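# Fetch lamp-indicated tools from chest drawers into tray

## Task

Look at the board: a lamp glows beside the picture of one tool. Pull that tool out of the chest, place it so it rests wholly within the tray, release it, and close all drawers all the way; then the next lamp comes on. Repeat until no lamp glows. At the end the fetched tools stay in the tray, all other tools are back in the chest, the tray holds nothing else, and none of this may depend on the robot holding it in place. Finally release everything and move the grippers away.

## Robot and tools

Robot: two Franka FR3 arms, named left_arm and right_arm, each ending in a Robotiq 2F-140 two-finger gripper. The names are not image sides. Bases in the scene frame: left_arm at (+0.059, +0.466, 0) m with quat_wxyz (+0.995, 0, 0, +0.104); right_arm at (+0.040, -0.304, 0) m with quat_wxyz (+0.999, 0, 0, -0.052).

Scene frame: origin on the table top midway between the arms, +x out over the table, +z up, left_arm on the +y side. Gripper frame: fingers point along its +z, open and close along its y. end_effector_position is the point between the pads when shut; closed fingertips extend about 33 mm past it (9 mm when fully open), and closing pushes the tips about 24 mm further out, so keep clearance above surfaces. Reported hand positions can be off, more at long reach.

Row format (used by both execute_actions and move): one flat list of 20 numbers covering both arms, even if one is idle. First 10 for left_arm: x, y, z (absolute target of end_effector_position, metres, scene frame), qw, qx, qy, qz (absolute target orientation, w first, scene frame), then gripper position, force_limit, speed. Next 10 are the same for right_arm. The last three of each half lie in [-1, 1]. position: +1 fully open (140 mm), about -0.8 pads touch, -1 closes until blocked. force_limit: about 14 N at -1, 60 N at 0, 107 N at +1. speed: about 30 mm/s at -1, 140 at 0, 250 at +1. To leave a gripper alone, repeat its last three numbers (0 is a real command). To hold an arm still, resend its last reported pose and quaternion every call; to keep an orientation, resend the same target quaternion rather than the drifted reported one.

execute_actions: {"actions": [...], "pictures": optional bool}. Empty list = just read state. One action {"rows": [[20 numbers], ...], "steps": n}: up to 15 rows, steps 1 to 15 (default 15), each step 1/30 s, last row repeated if rows run out. Or one wait {"steps": n} up to 300, counted from the previous result, including your reply time. A target more than 0.6 m from the arm's last reported position along any gripper axis makes the call refused, and nothing is sent. Every step the command is clipped to within 70 mm and 16 degrees of the measured pose, so far targets take several actions; after an action the arm only continues to its last clipped pose.

move: {"target": [20 numbers], "speed": m/s 0.002 to 0.5, default 0.25; turning up to twice that in rad/s}. Straight-line paths to absolute poses, both arms ending together, 0.5 to 10 s (stops short after 10 s). It does not avoid obstacles or the other arm. Gripper numbers are sent at the start. Result adds a move: line (done, off_target, moving, held, fault) with limits (paced = target clipped; held = steps blocked, after which the arm may lurch fast) and each gripper's distance from its target.

wait: {"seconds": 0 to 10}, sends nothing new. zoom_image: {"camera": one of cam_head_left, cam_head_right, cam_left_wrist, cam_right_wrist, "region": [x0, y0, x1, y1] pixels, origin top-left, max 504x504}; all images are 504x504. read_manual: licence texts only. finished_scene: {"scene": n} ends that scene irreversibly and grades it.

Results: state line per arm with pose; HELD marks steps where the row (or part) was not sent; "pose unreachable" names an arm whose command the clearance check changed or blocked; "Hand target" shows where the controller is driving each gripper. Grip check: send -1 and look for object_status 2 (0 moving, 1 blocked while opening, 2 blocked while closing = holding, 3 reached target or pads met). position_measured is in counts: 3 open, 230 pads meeting. To squeeze harder while at status 2, raise force_limit and change position slightly (e.g. -1 to -0.98). Joint torques and external torque estimates are reported; MOTOR HOT warns of heating while holding loads, and overheating brakes the arm.

Joint ranges (rad): waist ±2.744, shoulder ±1.784, upper arm roll ±2.901, elbow -3.042 to -0.152, forearm roll ±2.807, wrist pitch 0.544 to 4.517, wrist roll ±3.016. Load limits (N m): 35, 35, 32, 30, 12, 12, 12 in that order; reaching one (held weight included) triggers a TORQUE FAULT that freezes the arm 10 s.

Avoid: dropping or slipping objects, knocking anything off the table (fails the task), slamming drawers, fast or deep pushes into contact, arms colliding or pressing each other. Occasional tugs on held parts or pushes on loose objects may occur. Time, including reply time, counts, and smooth low-effort motion is preferred.

Each tool is called after ">>>" by a JSON object that holds its "op" and its "data".

## Session

>>> {"op": "execute_actions", "data": {"actions": []}}

Scene clock: 0.00 s of 15600.00 s.
left_arm: end_effector_position=(+0.3582, +0.6467, +0.2065) position_measured=3 object_status=3 end_effector_quat_wxyz=(+0.213, +0.833, -0.501, +0.099) | right_arm: end_effector_position=(+0.4736, -0.5339, +0.3067) position_measured=3 object_status=3 end_effector_quat_wxyz=(-0.220, -0.319, +0.913, -0.127)
Joint positions: left_arm=[ 0.456 -0.248  0.122 -2.383 -0.269  1.754  0.39 ] | right_arm=[-0.181 -0.033  0.075 -1.926 -0.443  1.624  0.773]
Joint velocities: left_arm=[ 0.001 -0.     0.002 -0.001  0.    -0.    -0.001] | right_arm=[ 0.001 -0.001 -0.001  0.001  0.     0.001  0.   ]
Joint torques (N m, as the joint torque sensors report them, + toward a larger angle): no reading
External joint torques (N m, as the arm's controller estimates them; a push from outside toward a larger angle lowers the number): no reading
Hand target (left_arm): +0.358, +0.647, +0.207; +0.213, +0.833, -0.501, +0.099
Hand target (right_arm): +0.474, -0.534, +0.307; -0.220, -0.319, +0.913, -0.127

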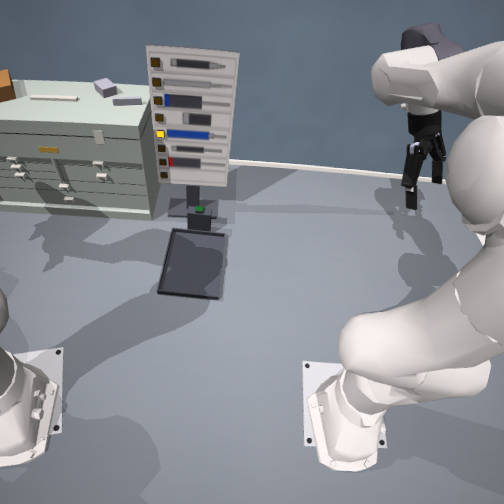

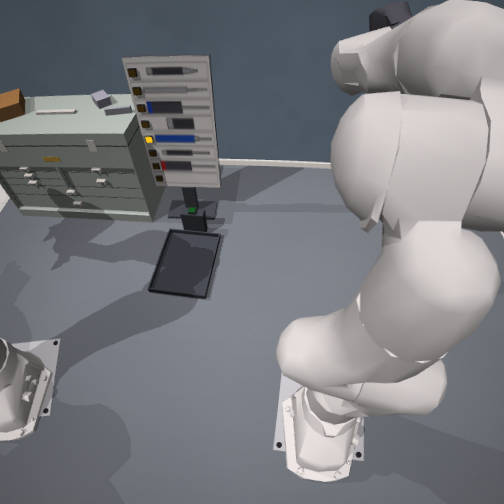

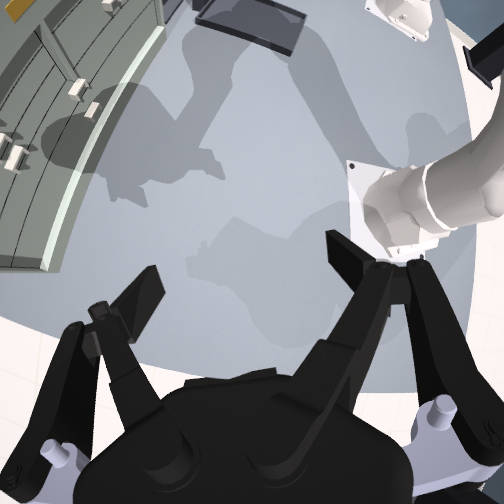

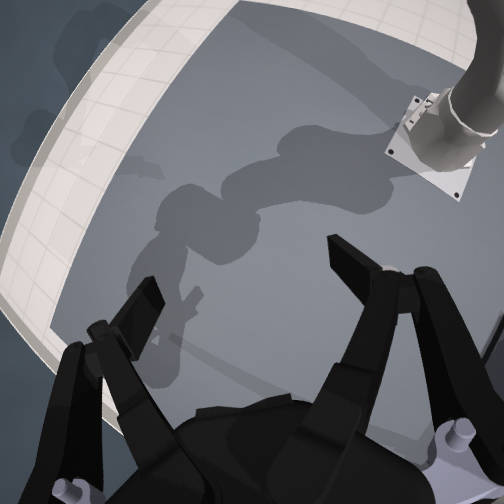

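>>> {"op": "zoom_image", "data": {"camera": "cam_head_left", "region": [0, 40, 250, 310]}}

>>> {"op": "zoom_image", "data": {"camera": "cam_head_right", "region": [0, 40, 250, 310]}}

>>> {"op": "zoom_image", "data": {"camera": "cam_left_wrist", "region": [0, 0, 320, 290]}}

Region (0, 40, 250, 310) of cam_head_left's 504x504 image, scaled by 1.867, with more detail than that image has; it fills the left 467 columns of this view, and the rest is white.

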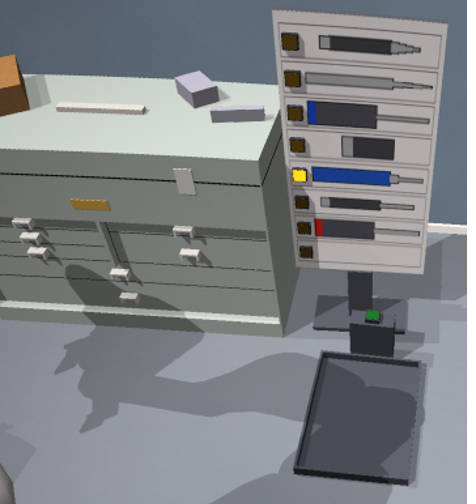

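Region (0, 40, 250, 310) of cam_head_right's 504x504 image, scaled by 1.867, with more detail than that image has; it fills the left 467 columns of this view, and the rest is white.

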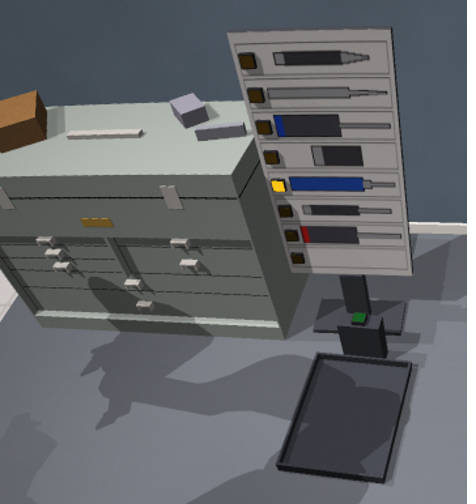

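Region (0, 0, 320, 290) of cam_left_wrist's 504x504 image, scaled by 1.575, with more detail than that image has; it fills the top 457 rows of this view, and the rest is white.

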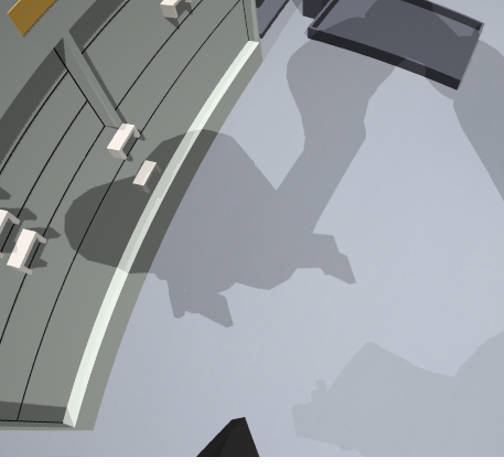

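>>> {"op": "move", "data": {"target": [0.33,0.56,0.25,0,0.82,0,0.57,1,0,0,0.4736,-0.5339,0.3067,-0.220,-0.319,0.913,-0.127,1,0,0]}}

Scene clock: 42.87 s of 15600.00 s.
left_arm: end_effector_position=(+0.3344, +0.5726, +0.2485) position_measured=3 object_status=3 end_effector_quat_wxyz=(+0.187, +0.842, -0.098, +0.496) | right_arm: end_effector_position=(+0.4736, -0.5339, +0.3067) position_measured=3 object_status=3 end_effector_quat_wxyz=(-0.220, -0.319, +0.913, -0.127)
Joint positions: left_arm=[ 1.611 -0.914 -0.314 -3.053 -1.091  1.323  0.594] | right_arm=[-0.181 -0.033  0.075 -1.926 -0.443  1.624  0.773]
Joint velocities: left_arm=[ 0.505 -0.182 -0.432 -0.    -0.16  -0.364  0.153] | right_arm=[ 0.     0.     0.001  0.    -0.    -0.    -0.   ]
Joint torques (N m, as the joint torque sensors report them, + toward a larger angle): left_arm=[-0.18  2.02  5.75 20.54 -1.77 -1.14  0.34] | right_arm=[  0.2  -29.69   1.07  23.67  -0.51   1.45  -0.14]
External joint torques (N m, as the arm's controller estimates them; a push from outside toward a larger angle lowers the number): left_arm=[ 1.49 -0.88 -0.07 -0.01 -0.46 -0.55  0.3 ] | right_arm=[ 0.2   0.55  1.15  0.02 -0.28 -0.05 -0.14]
Hand target (left_arm): +0.338, +0.565, +0.256; +0.187, +0.831, -0.117, +0.511
Hand target (right_arm): +0.474, -0.534, +0.307; -0.220, -0.319, +0.913, -0.127
Off the commanded pose (left_arm): 0.013 m, 26 deg; orientation clipped at the last step of the last action.
Off the commanded pose (right_arm): 0.000 m, 0 deg.
joint sent to its limit (left arm) — the command would take joint 4 (elbow) past its lower limit, so that joint was sent only as far as its limit.
After step 90, 36.37 s passed at rest.
move: off_target (left_arm); limits=paced

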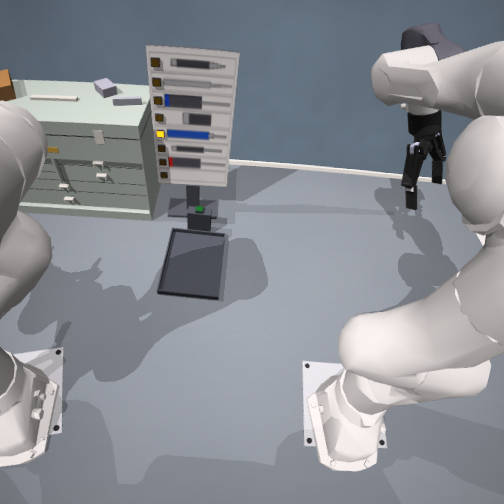

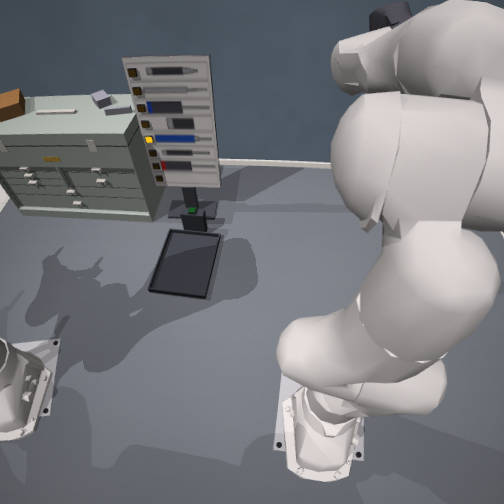

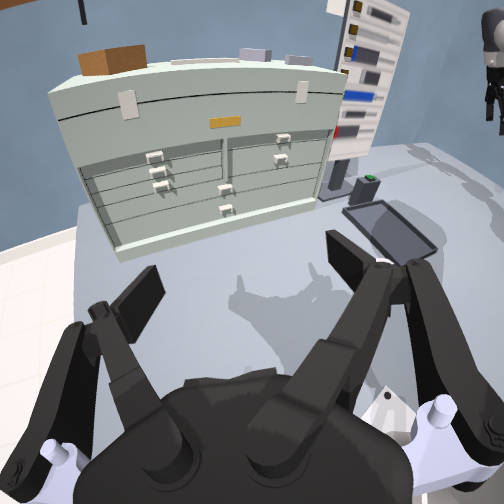

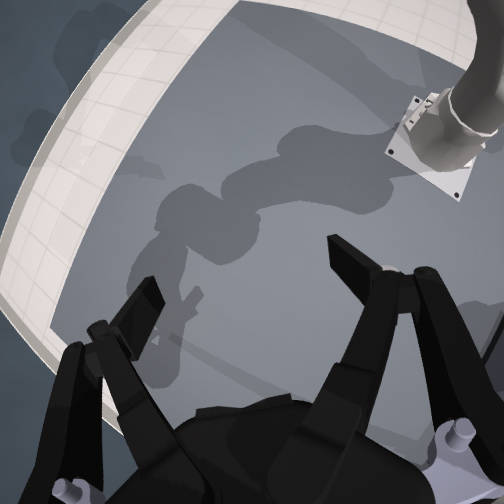

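>>> {"op": "move", "data": {"target": [0.45,0.55,0.30,0,0.94,0,0.34,1,0,0,0.4736,-0.5339,0.3067,-0.220,-0.319,0.913,-0.127,1,0,0], "speed": 0.15}}

Scene clock: 55.20 s of 15600.00 s.
left_arm: end_effector_position=(+0.4479, +0.5447, +0.2986) position_measured=3 object_status=3 end_effector_quat_wxyz=(+0.004, +0.940, -0.013, +0.340) | right_arm: end_effector_position=(+0.4736, -0.5339, +0.3067) position_measured=3 object_status=3 end_effector_quat_wxyz=(-0.220, -0.319, +0.913, -0.127)
Joint positions: left_arm=[ 1.381 -1.791 -0.71  -2.919 -1.466  1.346 -0.332] | right_arm=[-0.181 -0.033  0.075 -1.926 -0.443  1.624  0.773]
Joint velocities: left_arm=[-0.003 -0.    -0.001 -0.001  0.     0.008 -0.029] | right_arm=[ 0.     0.001 -0.001  0.001 -0.001  0.     0.   ]
Joint torques (N m, as the joint torque sensors report them, + toward a larger angle): left_arm=[-1.8  14.94 13.18 12.51 -0.6   2.87 -0.15] | right_arm=[ -0.39 -29.63   0.77  24.06  -0.53   1.48  -0.16]
External joint torques (N m, as the arm's controller estimates them; a push from outside toward a larger angle lowers the number): left_arm=[-1.86 -0.29  0.18 -1.22  0.55  0.43 -0.17] | right_arm=[-0.32  0.52  0.92  0.45 -0.3   0.   -0.17]
Hand target (left_arm): +0.447, +0.546, +0.298; +0.004, +0.941, -0.007, +0.339
Hand target (right_arm): +0.474, -0.534, +0.307; -0.220, -0.319, +0.913, -0.127
Off the commanded pose (left_arm): 0.006 m, 2 deg.
Off the commanded pose (right_arm): 0.000 m, 0 deg.
joint sent to its limit (left arm) — the command would take joint 2 (shoulder) past its lower limit, so that joint was sent only as far as its limit.
After step 90, 6.37 s passed at rest.
move: off_target (left_arm)

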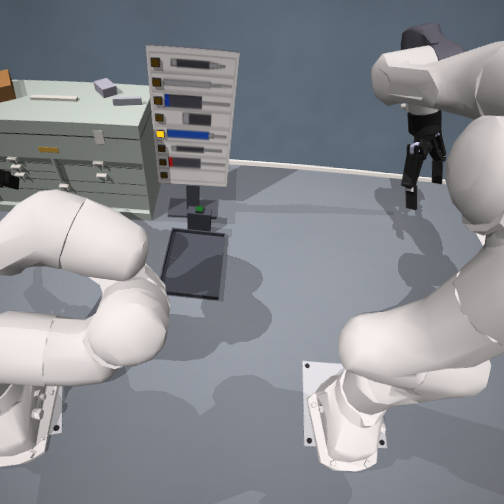

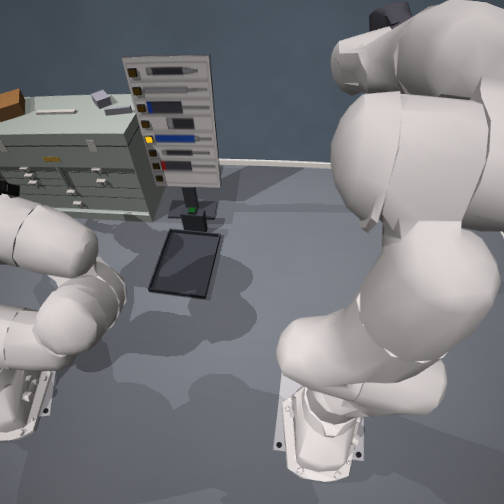

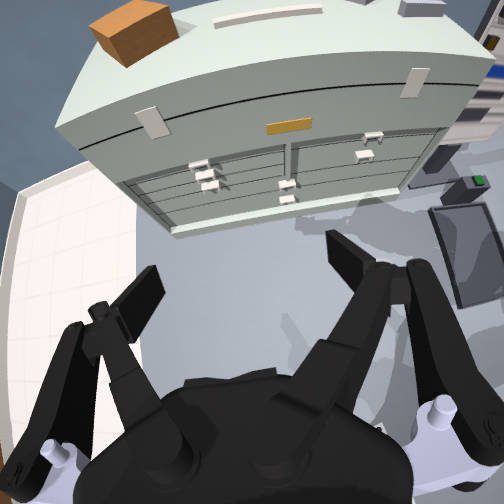

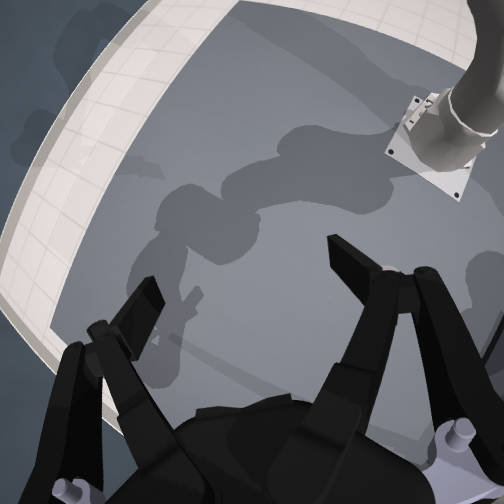

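>>> {"op": "move", "data": {"target": [0.30,0.95,0.45,0,0.8,-0.6,0,1,0,0,0.4736,-0.5339,0.3067,-0.220,-0.319,0.913,-0.127,1,0,0]}}

Scene clock: 65.77 s of 15600.00 s.
left_arm: end_effector_position=(+0.2974, +0.9533, +0.4414) position_measured=3 object_status=3 end_effector_quat_wxyz=(+0.008, +0.810, -0.586, -0.010) | right_arm: end_effector_position=(+0.4736, -0.5339, +0.3067) position_measured=3 object_status=3 end_effector_quat_wxyz=(-0.220, -0.319, +0.913, -0.127)
Joint positions: left_arm=[ 1.932 -0.003 -1.035 -1.495  0.019  1.481  0.787] | right_arm=[-0.181 -0.033  0.075 -1.926 -0.443  1.624  0.773]
Joint velocities: left_arm=[-0.     0.006 -0.006  0.003  0.017 -0.014 -0.001] | right_arm=[-0.    -0.001  0.001 -0.001 -0.     0.     0.001]
Joint torques (N m, as the joint torque sensors report them, + toward a larger angle): left_arm=[ -1.56 -15.53   0.54  25.08   1.33   1.94   0.23] | right_arm=[ -0.21 -29.8    0.9   23.77  -0.45   1.49  -0.1 ]
External joint torques (N m, as the arm's controller estimates them; a push from outside toward a larger angle lowers the number): left_arm=[-1.52  0.99  0.5   2.05  0.49 -0.49  0.23] | right_arm=[-0.14  0.35  1.05  0.16 -0.22  0.   -0.11]
Hand target (left_arm): +0.298, +0.952, +0.442; +0.010, +0.808, -0.589, -0.011
Hand target (right_arm): +0.474, -0.534, +0.307; -0.220, -0.319, +0.913, -0.127
Off the commanded pose (left_arm): 0.010 m, 2 deg.
Off the commanded pose (right_arm): 0.000 m, 0 deg.
After step 90, 4.07 s passed at rest.
move: off_target (left_arm)

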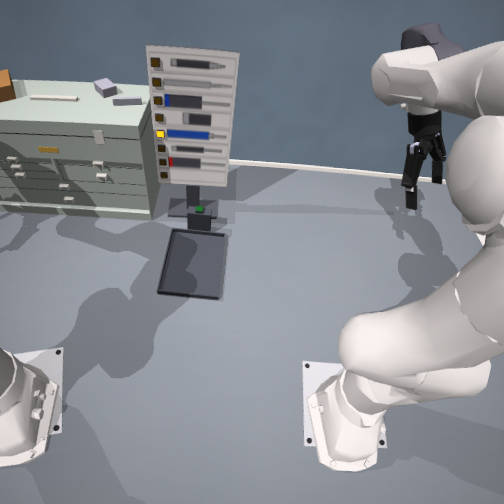

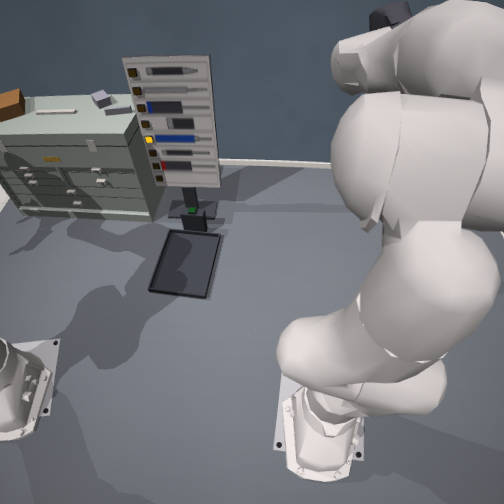

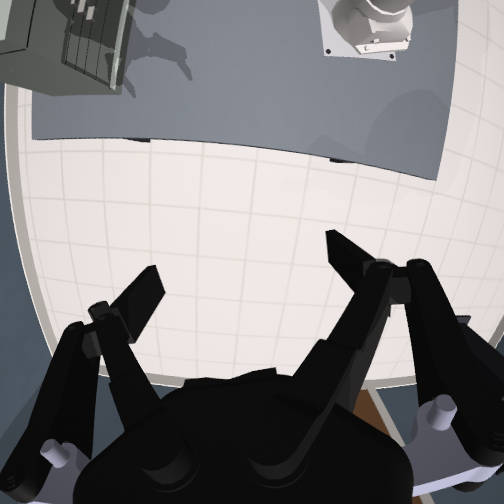

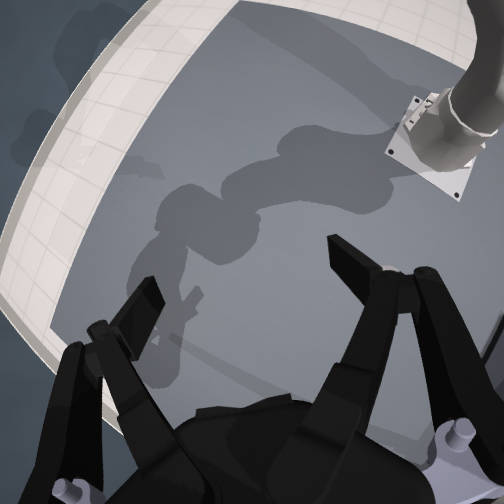

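>>> {"op": "move", "data": {"target": [0.62,0.85,0.52,0,0.95,-0.3,0,1,0,0,0.4736,-0.5339,0.3067,-0.220,-0.319,0.913,-0.127,1,0,0]}}

>>> {"op": "move", "data": {"target": [0.70,0.45,0.50,0,1,0,0,1,0,0,0.4736,-0.5339,0.3067,-0.220,-0.319,0.913,-0.127,1,0,0]}}

Scene clock: 86.67 s of 15600.00 s.
left_arm: end_effector_position=(+0.6187, +0.8509, +0.5192) position_measured=3 object_status=3 end_effector_quat_wxyz=(-0.084, +0.946, -0.311, +0.047) | right_arm: end_effector_position=(+0.4736, -0.5339, +0.3067) position_measured=3 object_status=3 end_effector_quat_wxyz=(-0.220, -0.319, +0.913, -0.127)
Joint positions: left_arm=[ 0.637  0.601 -0.69  -0.516  0.483  1.23  -0.439] | right_arm=[-0.181 -0.033  0.075 -1.926 -0.443  1.624  0.773]
Joint velocities: left_arm=[-0.011 -0.008  0.041  0.001 -0.033  0.001 -0.022] | right_arm=[ 0.001  0.    -0.001  0.     0.     0.001  0.   ]
Joint torques (N m, as the joint torque sensors report them, + toward a larger angle): left_arm=[ -1.76 -44.33  -2.72  17.88   0.38   2.56  -0.2 ] | right_arm=[ -0.56 -29.65   0.9   23.95  -0.52   1.48  -0.2 ]
External joint torques (N m, as the arm's controller estimates them; a push from outside toward a larger angle lowers the number): left_arm=[-1.62 -1.22  2.08  1.78 -0.45 -0.36 -0.19] | right_arm=[-0.53  0.52  1.    0.35 -0.29  0.   -0.2 ]
Hand target (left_arm): +0.619, +0.849, +0.520; -0.082, +0.947, -0.307, +0.049
Hand target (right_arm): +0.474, -0.534, +0.307; -0.220, -0.319, +0.913, -0.127
Off the commanded pose (left_arm): 0.002 m, 11 deg.
Off the commanded pose (right_arm): 0.000 m, 0 deg.
elbow stopped short (left arm): the move would have taken joint 4 (elbow) straighter than the controller allows; a more bent joint 4 avoids this.
After step 90, 15.33 s passed at rest.
move: off_target (left_arm); limits=paced

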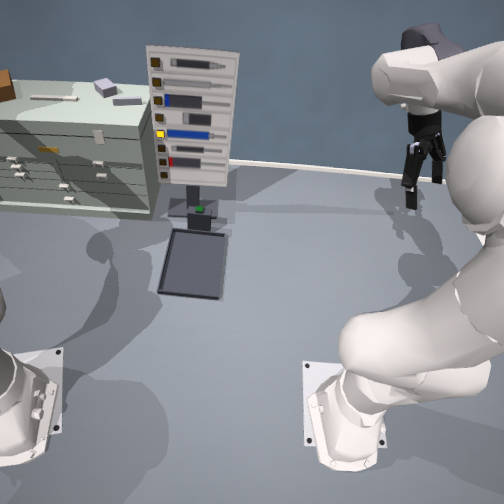

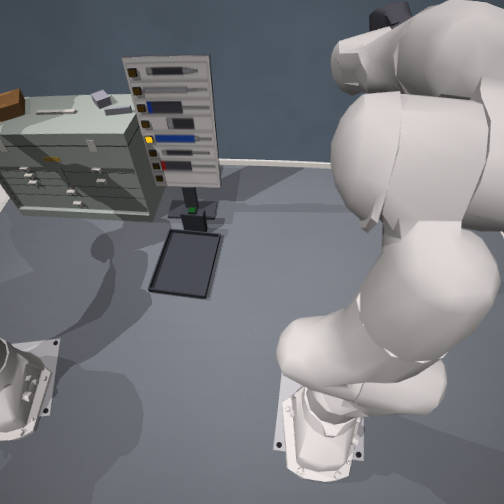

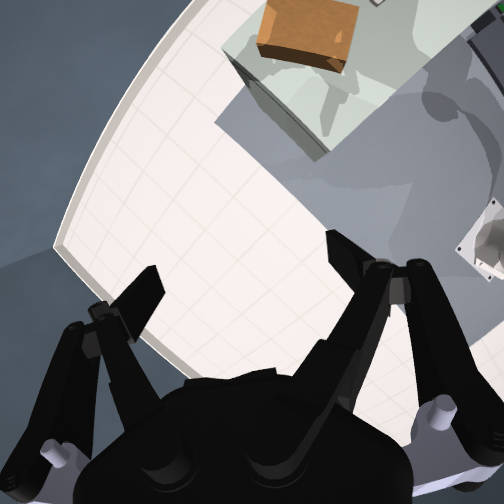

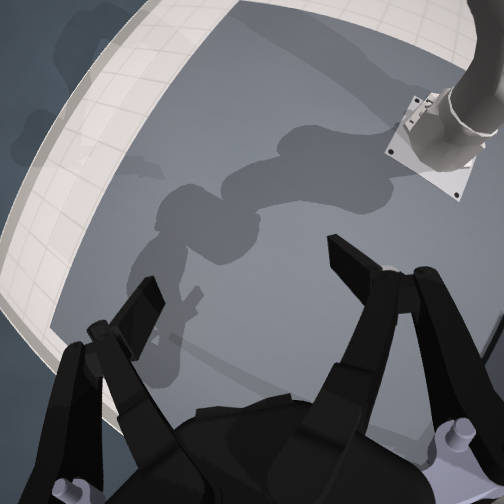

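Scene clock: 89.37 s of 15600.00 s.
left_arm: end_effector_position=(+0.6944, +0.4554, +0.5004) position_measured=3 object_status=3 end_effector_quat_wxyz=(-0.008, +1.000, -0.005, +0.023) | right_arm: end_effector_position=(+0.4736, -0.5339, +0.3067) position_measured=3 object_status=3 end_effector_quat_wxyz=(-0.220, -0.319, +0.913, -0.127)
Joint positions: left_arm=[-0.039  0.58  -0.506 -0.516  0.333  1.101 -1.659] | right_arm=[-0.181 -0.033  0.075 -1.926 -0.443  1.624  0.773]
Joint velocities: left_arm=[-0.009  0.001  0.026 -0.001 -0.019 -0.002 -0.022] | right_arm=[ 0.     0.     0.001 -0.    -0.     0.001 -0.002]
Joint torques (N m, as the joint torque sensors report them, + toward a larger angle): left_arm=[ -1.99 -44.1   -2.13  18.49   0.42   2.22  -0.2 ] | right_arm=[ -0.02 -29.51   0.81  23.49  -0.45   1.54  -0.12]
External joint torques (N m, as the arm's controller estimates them; a push from outside toward a larger angle lowers the number): left_arm=[-1.97 -1.38  1.17  1.6  -0.4  -0.4  -0.2 ] | right_arm=[-0.05  0.65  0.85 -0.1  -0.22  0.05 -0.13]
Hand target (left_arm): +0.693, +0.454, +0.501; -0.007, +1.000, +0.000, +0.022
Hand target (right_arm): +0.474, -0.534, +0.307; -0.220, -0.319, +0.913, -0.127
Off the commanded pose (left_arm): 0.008 m, 3 deg.
Off the commanded pose (right_arm): 0.000 m, 0 deg.
elbow stopped short (left arm): the move would have taken joint 4 (elbow) straighter than the controller allows; a more bent joint 4 avoids this.
move: off_target (left_arm)

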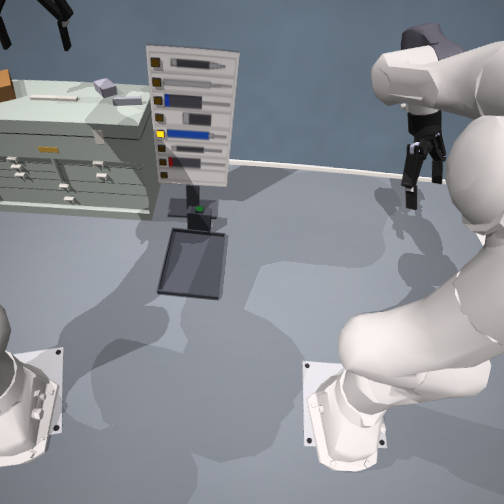

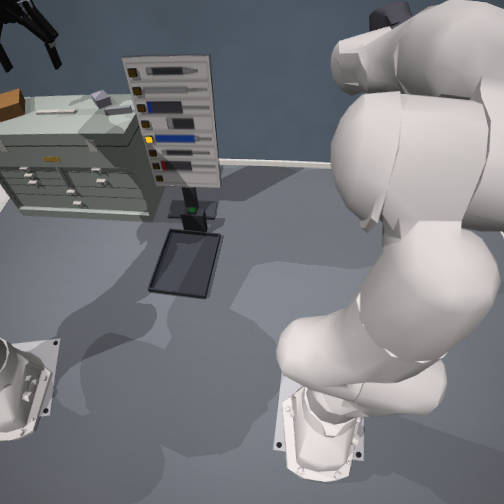

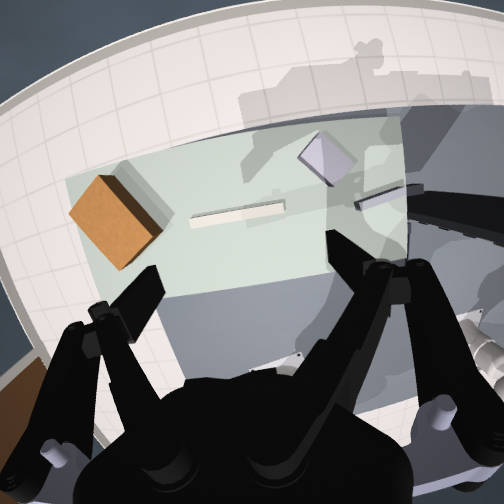

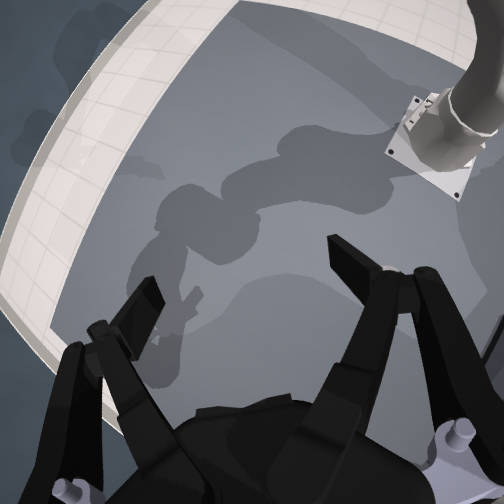

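>>> {"op": "move", "data": {"target": [0.45,0.47,0.43,0,0.985,0,0.174,0.2,0,0,0.4736,-0.5339,0.3067,-0.220,-0.319,0.913,-0.127,1,0,0]}}

>>> {"op": "move", "data": {"target": [0.47,0.47,0.15,0,0.954,0,0.301,0.2,0,0,0.4736,-0.5339,0.3067,-0.220,-0.319,0.913,-0.127,1,0,0], "speed": 0.15}}

Scene clock: 154.07 s of 15600.00 s.
left_arm: end_effector_position=(+0.4498, +0.4713, +0.4271) position_measured=104 object_status=3 end_effector_quat_wxyz=(+0.018, +0.984, +0.011, +0.176) | right_arm: end_effector_position=(+0.4736, -0.5339, +0.3067) position_measured=3 object_status=3 end_effector_quat_wxyz=(-0.220, -0.319, +0.913, -0.127)
Joint positions: left_arm=[ 0.115 -0.868 -0.168 -2.391 -0.236  1.871 -1.37 ] | right_arm=[-0.181 -0.033  0.075 -1.926 -0.443  1.624  0.773]
Joint velocities: left_arm=[-0.003  0.001  0.002 -0.002  0.002  0.01   0.022] | right_arm=[ 0.001  0.001 -0.    -0.001  0.     0.     0.   ]
Joint torques (N m, as the joint torque sensors report them, + toward a larger angle): left_arm=[-2.06 -3.64  4.76 23.46  1.37  3.67  0.15] | right_arm=[ -0.42 -29.78   0.93  23.75  -0.52   1.48  -0.2 ]
External joint torques (N m, as the arm's controller estimates them; a push from outside toward a larger angle lowers the number): left_arm=[-2.02 -1.11  1.84 -0.35  0.69  0.51  0.14] | right_arm=[-0.45  0.31  0.98  0.2  -0.29 -0.01 -0.21]
Hand target (left_arm): +0.450, +0.472, +0.427; +0.017, +0.984, +0.005, +0.178
Hand target (right_arm): +0.474, -0.534, +0.307; -0.220, -0.319, +0.913, -0.127
Off the commanded pose (left_arm): 0.003 m, 2 deg.
Off the commanded pose (right_arm): 0.000 m, 0 deg.
After step 90, 59.83 s passed at rest.
move: done; limits=paced

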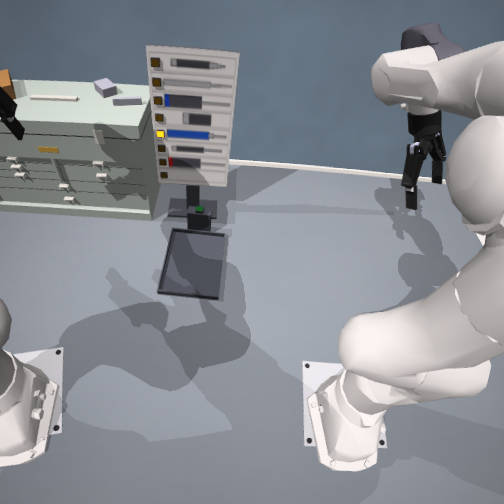

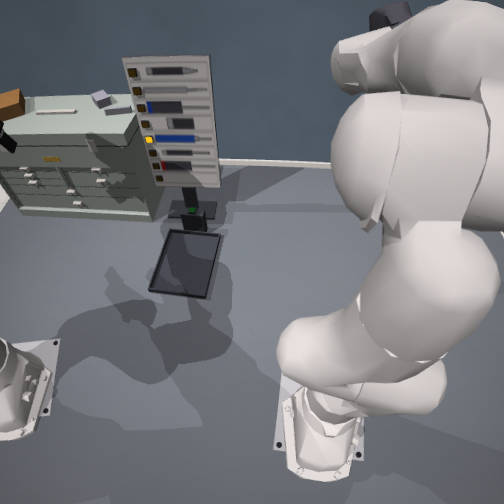

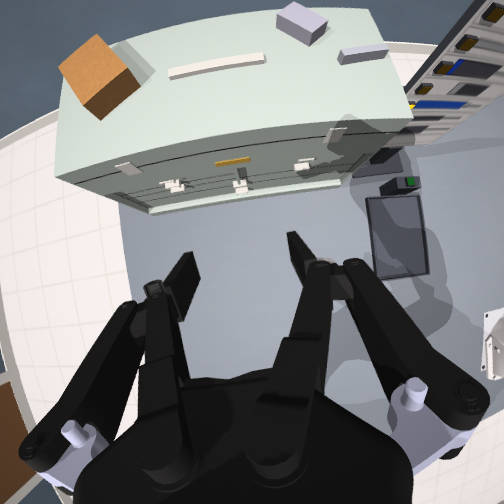

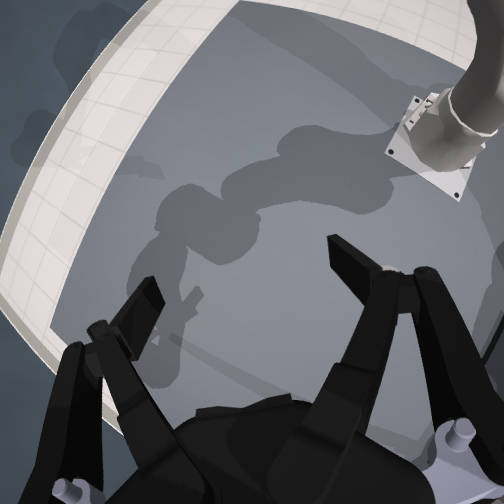

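Scene clock: 157.97 s of 15600.00 s.
left_arm: end_effector_position=(+0.4719, +0.4710, +0.1511) position_measured=104 object_status=3 end_effector_quat_wxyz=(+0.002, +0.953, +0.011, +0.303) | right_arm: end_effector_position=(+0.4736, -0.5339, +0.3067) position_measured=3 object_status=3 end_effector_quat_wxyz=(-0.220, -0.319, +0.913, -0.127)
Joint positions: left_arm=[ 0.128 -0.678 -0.696 -3.053 -1.408  2.938 -0.619] | right_arm=[-0.181 -0.033  0.075 -1.926 -0.443  1.624  0.773]
Joint velocities: left_arm=[-0.012  0.006  0.009 -0.    -0.021  0.014  0.059] | right_arm=[ 0.    -0.001  0.     0.001 -0.    -0.     0.   ]
Joint torques (N m, as the joint torque sensors report them, + toward a larger angle): left_arm=[-2.77 -1.82  6.66 17.23  0.92  3.35  0.23] | right_arm=[ -0.39 -29.53   0.49  23.85  -0.56   1.48  -0.15]
External joint torques (N m, as the arm's controller estimates them; a push from outside toward a larger angle lowers the number): left_arm=[-2.77  1.56  1.69  0.14 -0.44  0.5   0.21] | right_arm=[-0.39  0.73  0.57  0.17 -0.32 -0.02 -0.16]
Hand target (left_arm): +0.472, +0.472, +0.151; -0.001, +0.953, +0.003, +0.304
Hand target (right_arm): +0.474, -0.534, +0.307; -0.220, -0.319, +0.913, -0.127
Off the commanded pose (left_arm): 0.002 m, 1 deg.
Off the commanded pose (right_arm): 0.000 m, 0 deg.
joint sent to its limit (left arm) — the command would take joint 4 (elbow) past its lower limit, so that joint was sent only as far as its limit.
move: done

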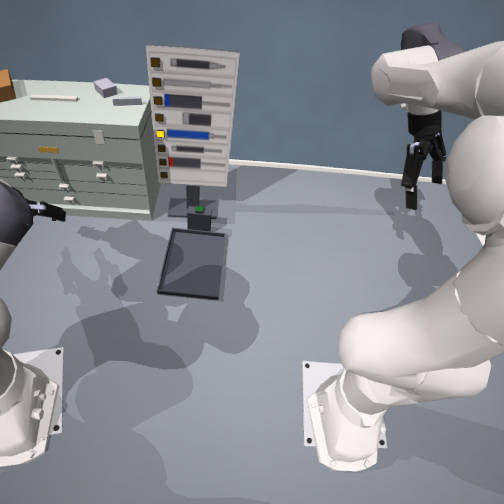

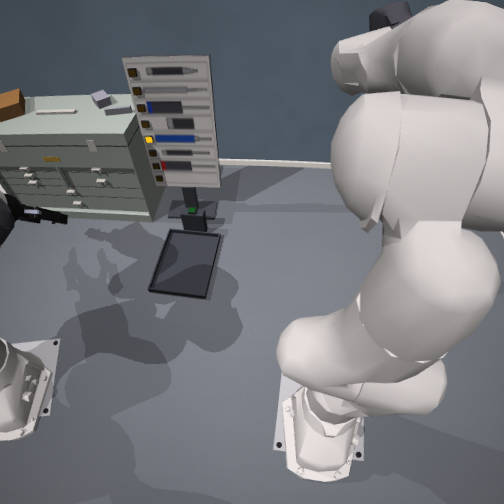

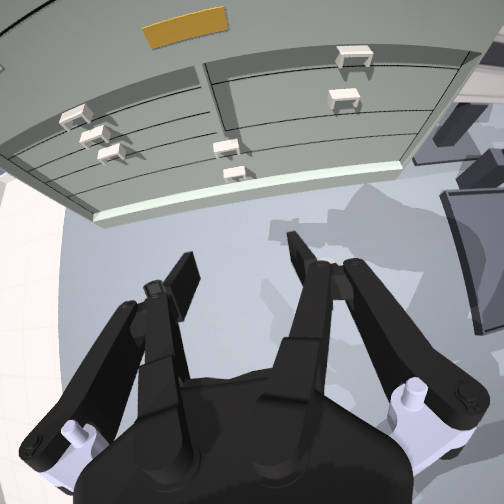

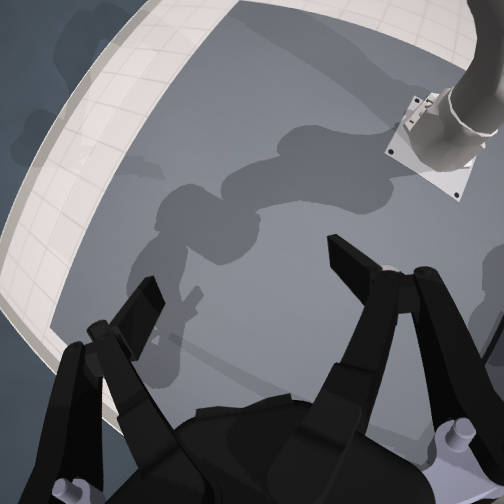

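>>> {"op": "move", "data": {"target": [0.54,0.35,0.20,0,0.954,0,0.301,0.2,0,0,0.4736,-0.5339,0.3067,-0.220,-0.319,0.913,-0.127,1,0,0], "speed": 0.12}}

Scene clock: 199.27 s of 15600.00 s.
left_arm: end_effector_position=(+0.5401, +0.3539, +0.2024) position_measured=104 object_status=3 end_effector_quat_wxyz=(-0.005, +0.953, -0.005, +0.302) | right_arm: end_effector_position=(+0.4736, -0.5339, +0.3067) position_measured=3 object_status=3 end_effector_quat_wxyz=(-0.220, -0.319, +0.913, -0.127)
Joint positions: left_arm=[ 0.4   -0.8   -1.099 -2.787 -1.177  2.725 -1.079] | right_arm=[-0.181 -0.033  0.075 -1.926 -0.443  1.624  0.773]
Joint velocities: left_arm=[ 0.006 -0.005 -0.003  0.001  0.001 -0.014 -0.031] | right_arm=[-0.001 -0.001 -0.     0.001 -0.     0.    -0.001]
Joint torques (N m, as the joint torque sensors report them, + toward a larger angle): left_arm=[ 1.68  1.54 13.65 17.4   1.25  2.96 -0.16] | right_arm=[  0.07 -29.34   1.1   23.69  -0.51   1.47  -0.11]
External joint torques (N m, as the arm's controller estimates them; a push from outside toward a larger angle lowers the number): left_arm=[ 1.66 -0.32  0.49  1.02  0.22 -0.37 -0.17] | right_arm=[ 0.06  0.84  1.16  0.06 -0.28 -0.03 -0.12]
Hand target (left_arm): +0.540, +0.353, +0.202; -0.003, +0.954, +0.001, +0.300
Hand target (right_arm): +0.474, -0.534, +0.307; -0.220, -0.319, +0.913, -0.127
Off the commanded pose (left_arm): 0.005 m, 1 deg.
Off the commanded pose (right_arm): 0.000 m, 0 deg.
After step 90, 36.23 s passed at rest.
move: off_target (left_arm)

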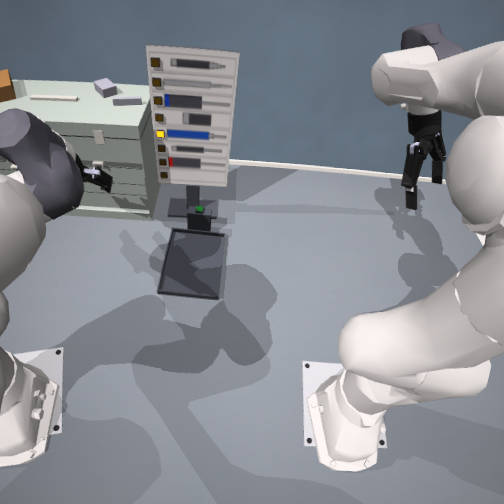

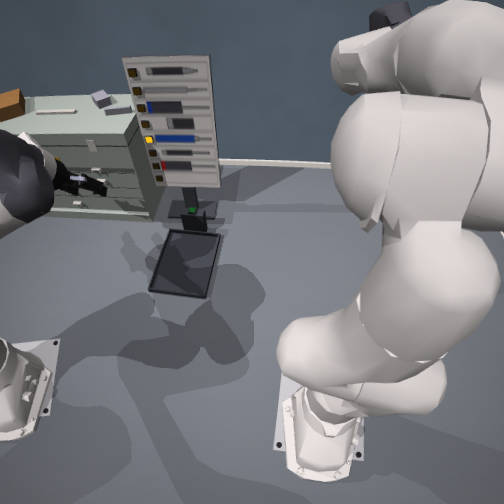

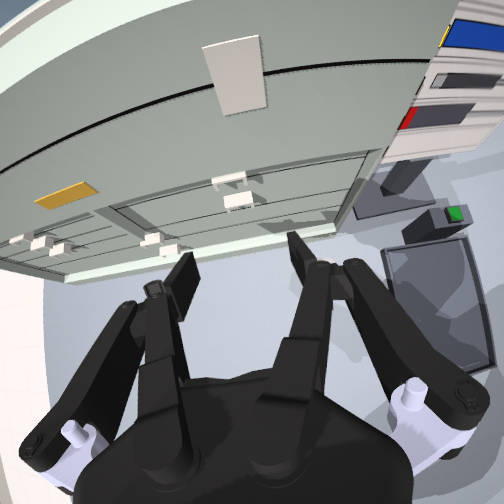

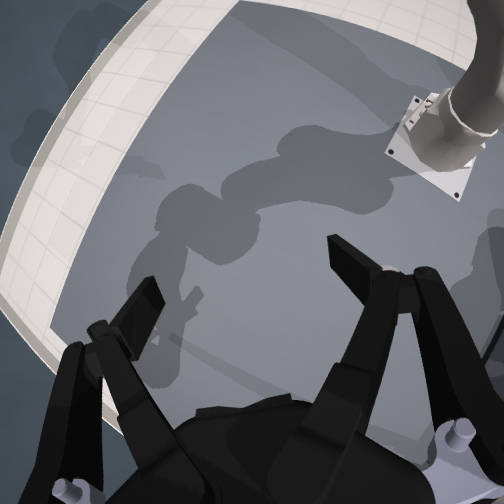

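>>> {"op": "move", "data": {"target": [0.565,0.365,0.20,0,0.954,0,0.301,0.2,0,0,0.4736,-0.5339,0.3067,-0.220,-0.319,0.913,-0.127,1,0,0], "speed": 0.05}}

Scene clock: 228.13 s of 15600.00 s.
left_arm: end_effector_position=(+0.5632, +0.3646, +0.1984) position_measured=104 object_status=3 end_effector_quat_wxyz=(+0.003, +0.954, +0.007, +0.298) | right_arm: end_effector_position=(+0.4736, -0.5339, +0.3067) position_measured=3 object_status=3 end_effector_quat_wxyz=(-0.220, -0.319, +0.913, -0.127)
Joint positions: left_arm=[ 0.488 -0.693 -1.12  -2.73  -1.175  2.776 -1.037] | right_arm=[-0.181 -0.033  0.075 -1.926 -0.443  1.624  0.773]
Joint velocities: left_arm=[ 0.001  0.012  0.    -0.     0.005  0.022  0.027] | right_arm=[ 0.001 -0.002 -0.     0.001 -0.002 -0.    -0.   ]
Joint torques (N m, as the joint torque sensors report them, + toward a larger angle): left_arm=[ 0.43  1.05 12.27 18.74  1.69  3.71  0.2 ] | right_arm=[ -0.05 -29.45   0.92  24.14  -0.51   1.48  -0.15]
External joint torques (N m, as the arm's controller estimates them; a push from outside toward a larger angle lowers the number): left_arm=[ 0.37  0.74 -0.25  1.79  0.61  0.45  0.19] | right_arm=[-0.16  0.9   0.88  0.47 -0.28 -0.02 -0.16]
Hand target (left_arm): +0.565, +0.365, +0.200; -0.001, +0.954, -0.000, +0.300
Hand target (right_arm): +0.474, -0.534, +0.307; -0.220, -0.319, +0.913, -0.127
Off the commanded pose (left_arm): 0.002 m, 1 deg.
Off the commanded pose (right_arm): 0.000 m, 0 deg.
After step 90, 24.93 s passed at rest.
move: done

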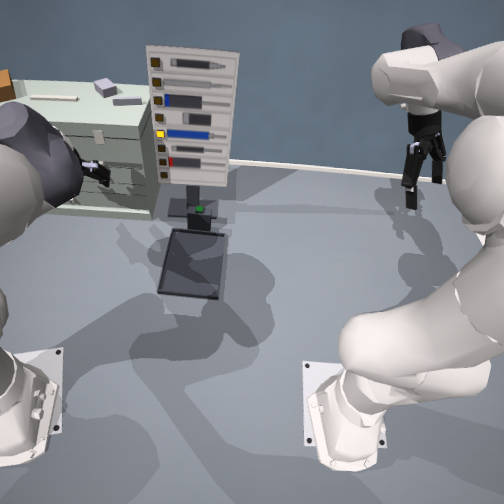

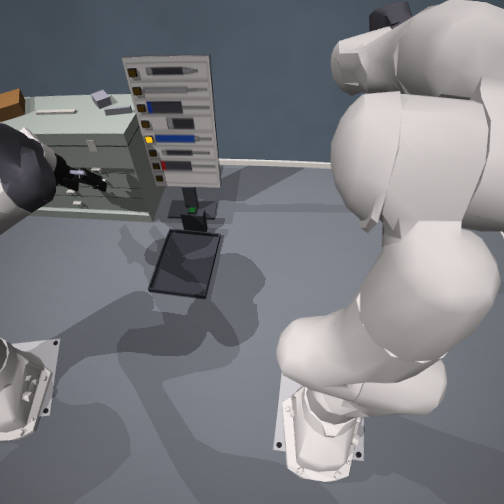

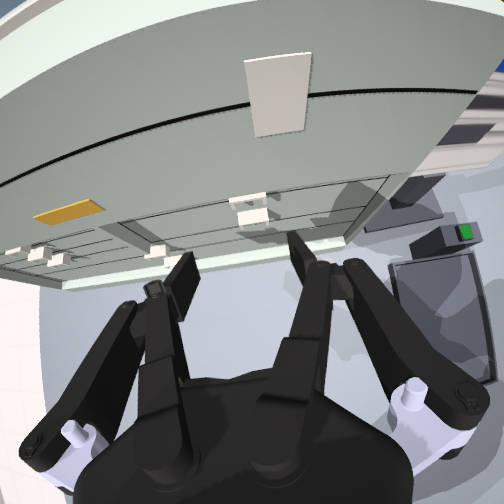

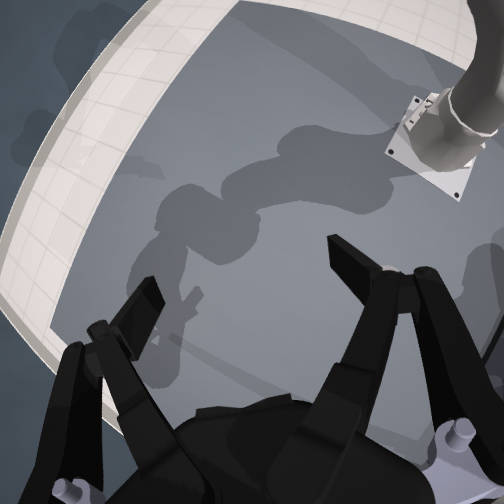

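>>> {"op": "move", "data": {"target": [0.60,0.362,0.185,0,0.954,0,0.301,0,0,0,0.4736,-0.5339,0.3067,-0.220,-0.319,0.913,-0.127,1,0,0], "speed": 0.04}}

Scene clock: 240.30 s of 15600.00 s.
left_arm: end_effector_position=(+0.5971, +0.3614, +0.1830) position_measured=129 object_status=3 end_effector_quat_wxyz=(-0.001, +0.955, +0.000, +0.298) | right_arm: end_effector_position=(+0.4736, -0.5339, +0.3067) position_measured=3 object_status=3 end_effector_quat_wxyz=(-0.220, -0.319, +0.913, -0.127)
Joint positions: left_arm=[ 0.658 -0.551 -1.269 -2.636 -1.166  2.878 -0.997] | right_arm=[-0.181 -0.033  0.075 -1.926 -0.443  1.624  0.773]
Joint velocities: left_arm=[ 0.004  0.001 -0.008  0.001  0.001  0.012  0.024] | right_arm=[-0.001  0.001 -0.001  0.001 -0.001  0.001  0.001]
Joint torques (N m, as the joint torque sensors report them, + toward a larger angle): left_arm=[ 4.6   2.95 11.25 20.18  1.47  4.13  0.  ] | right_arm=[ -0.14 -29.69   0.6   23.87  -0.53   1.49  -0.13]
External joint torques (N m, as the arm's controller estimates them; a push from outside toward a larger angle lowers the number): left_arm=[ 4.5   2.47 -0.76  3.08  0.34  0.87 -0.01] | right_arm=[-0.05  0.3   0.76  0.35 -0.3   0.01 -0.14]
Hand target (left_arm): +0.600, +0.363, +0.184; -0.002, +0.954, -0.000, +0.300
Hand target (right_arm): +0.474, -0.534, +0.307; -0.220, -0.319, +0.913, -0.127
Off the commanded pose (left_arm): 0.004 m, 0 deg.
Off the commanded pose (right_arm): 0.000 m, 0 deg.
After step 90, 7.87 s passed at rest.
move: off_target (left_arm)

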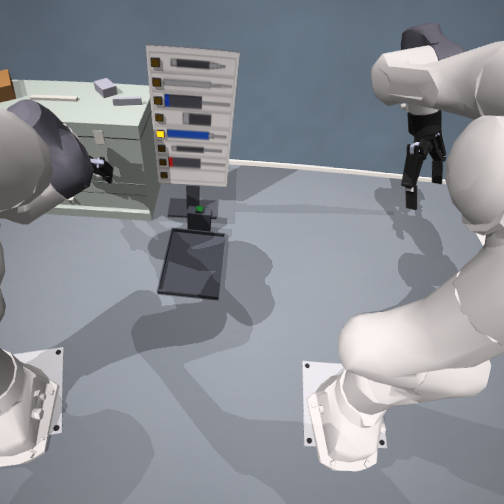

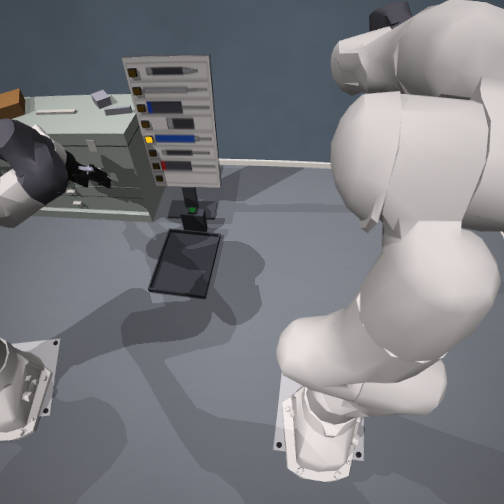

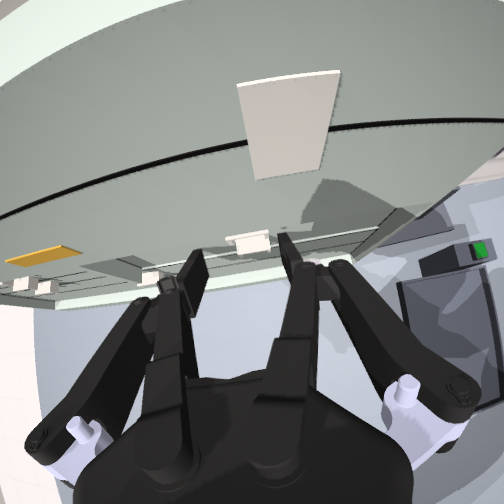

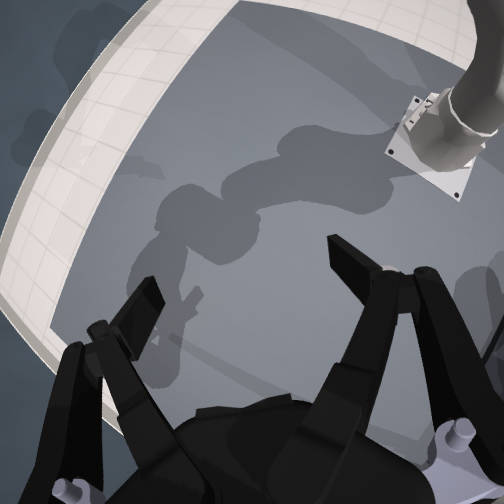

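>>> {"op": "zoom_image", "data": {"camera": "cam_left_wrist", "region": [130, 180, 400, 330]}}

>>> {"op": "zoom_image", "data": {"camera": "cam_head_right", "region": [40, 120, 170, 230]}}

Region (130, 180, 400, 330) of cam_left_wrist's 504x504 image, scaled by 1.867, with more detail than that image has.

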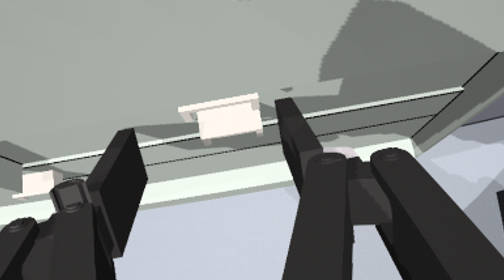

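Region (40, 120, 170, 230) of cam_head_right's 504x504 image, scaled by 3.877, with more detail than that image has; it fills the top 426 rows of this view, and the rest is white.

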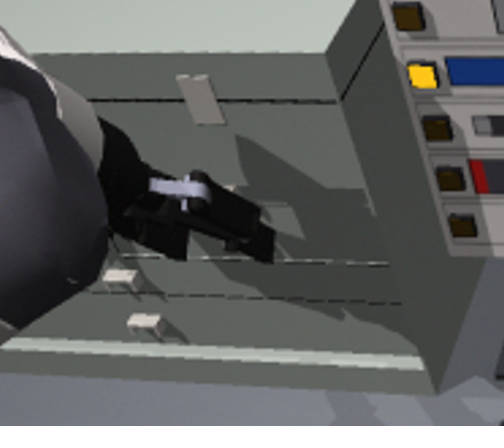

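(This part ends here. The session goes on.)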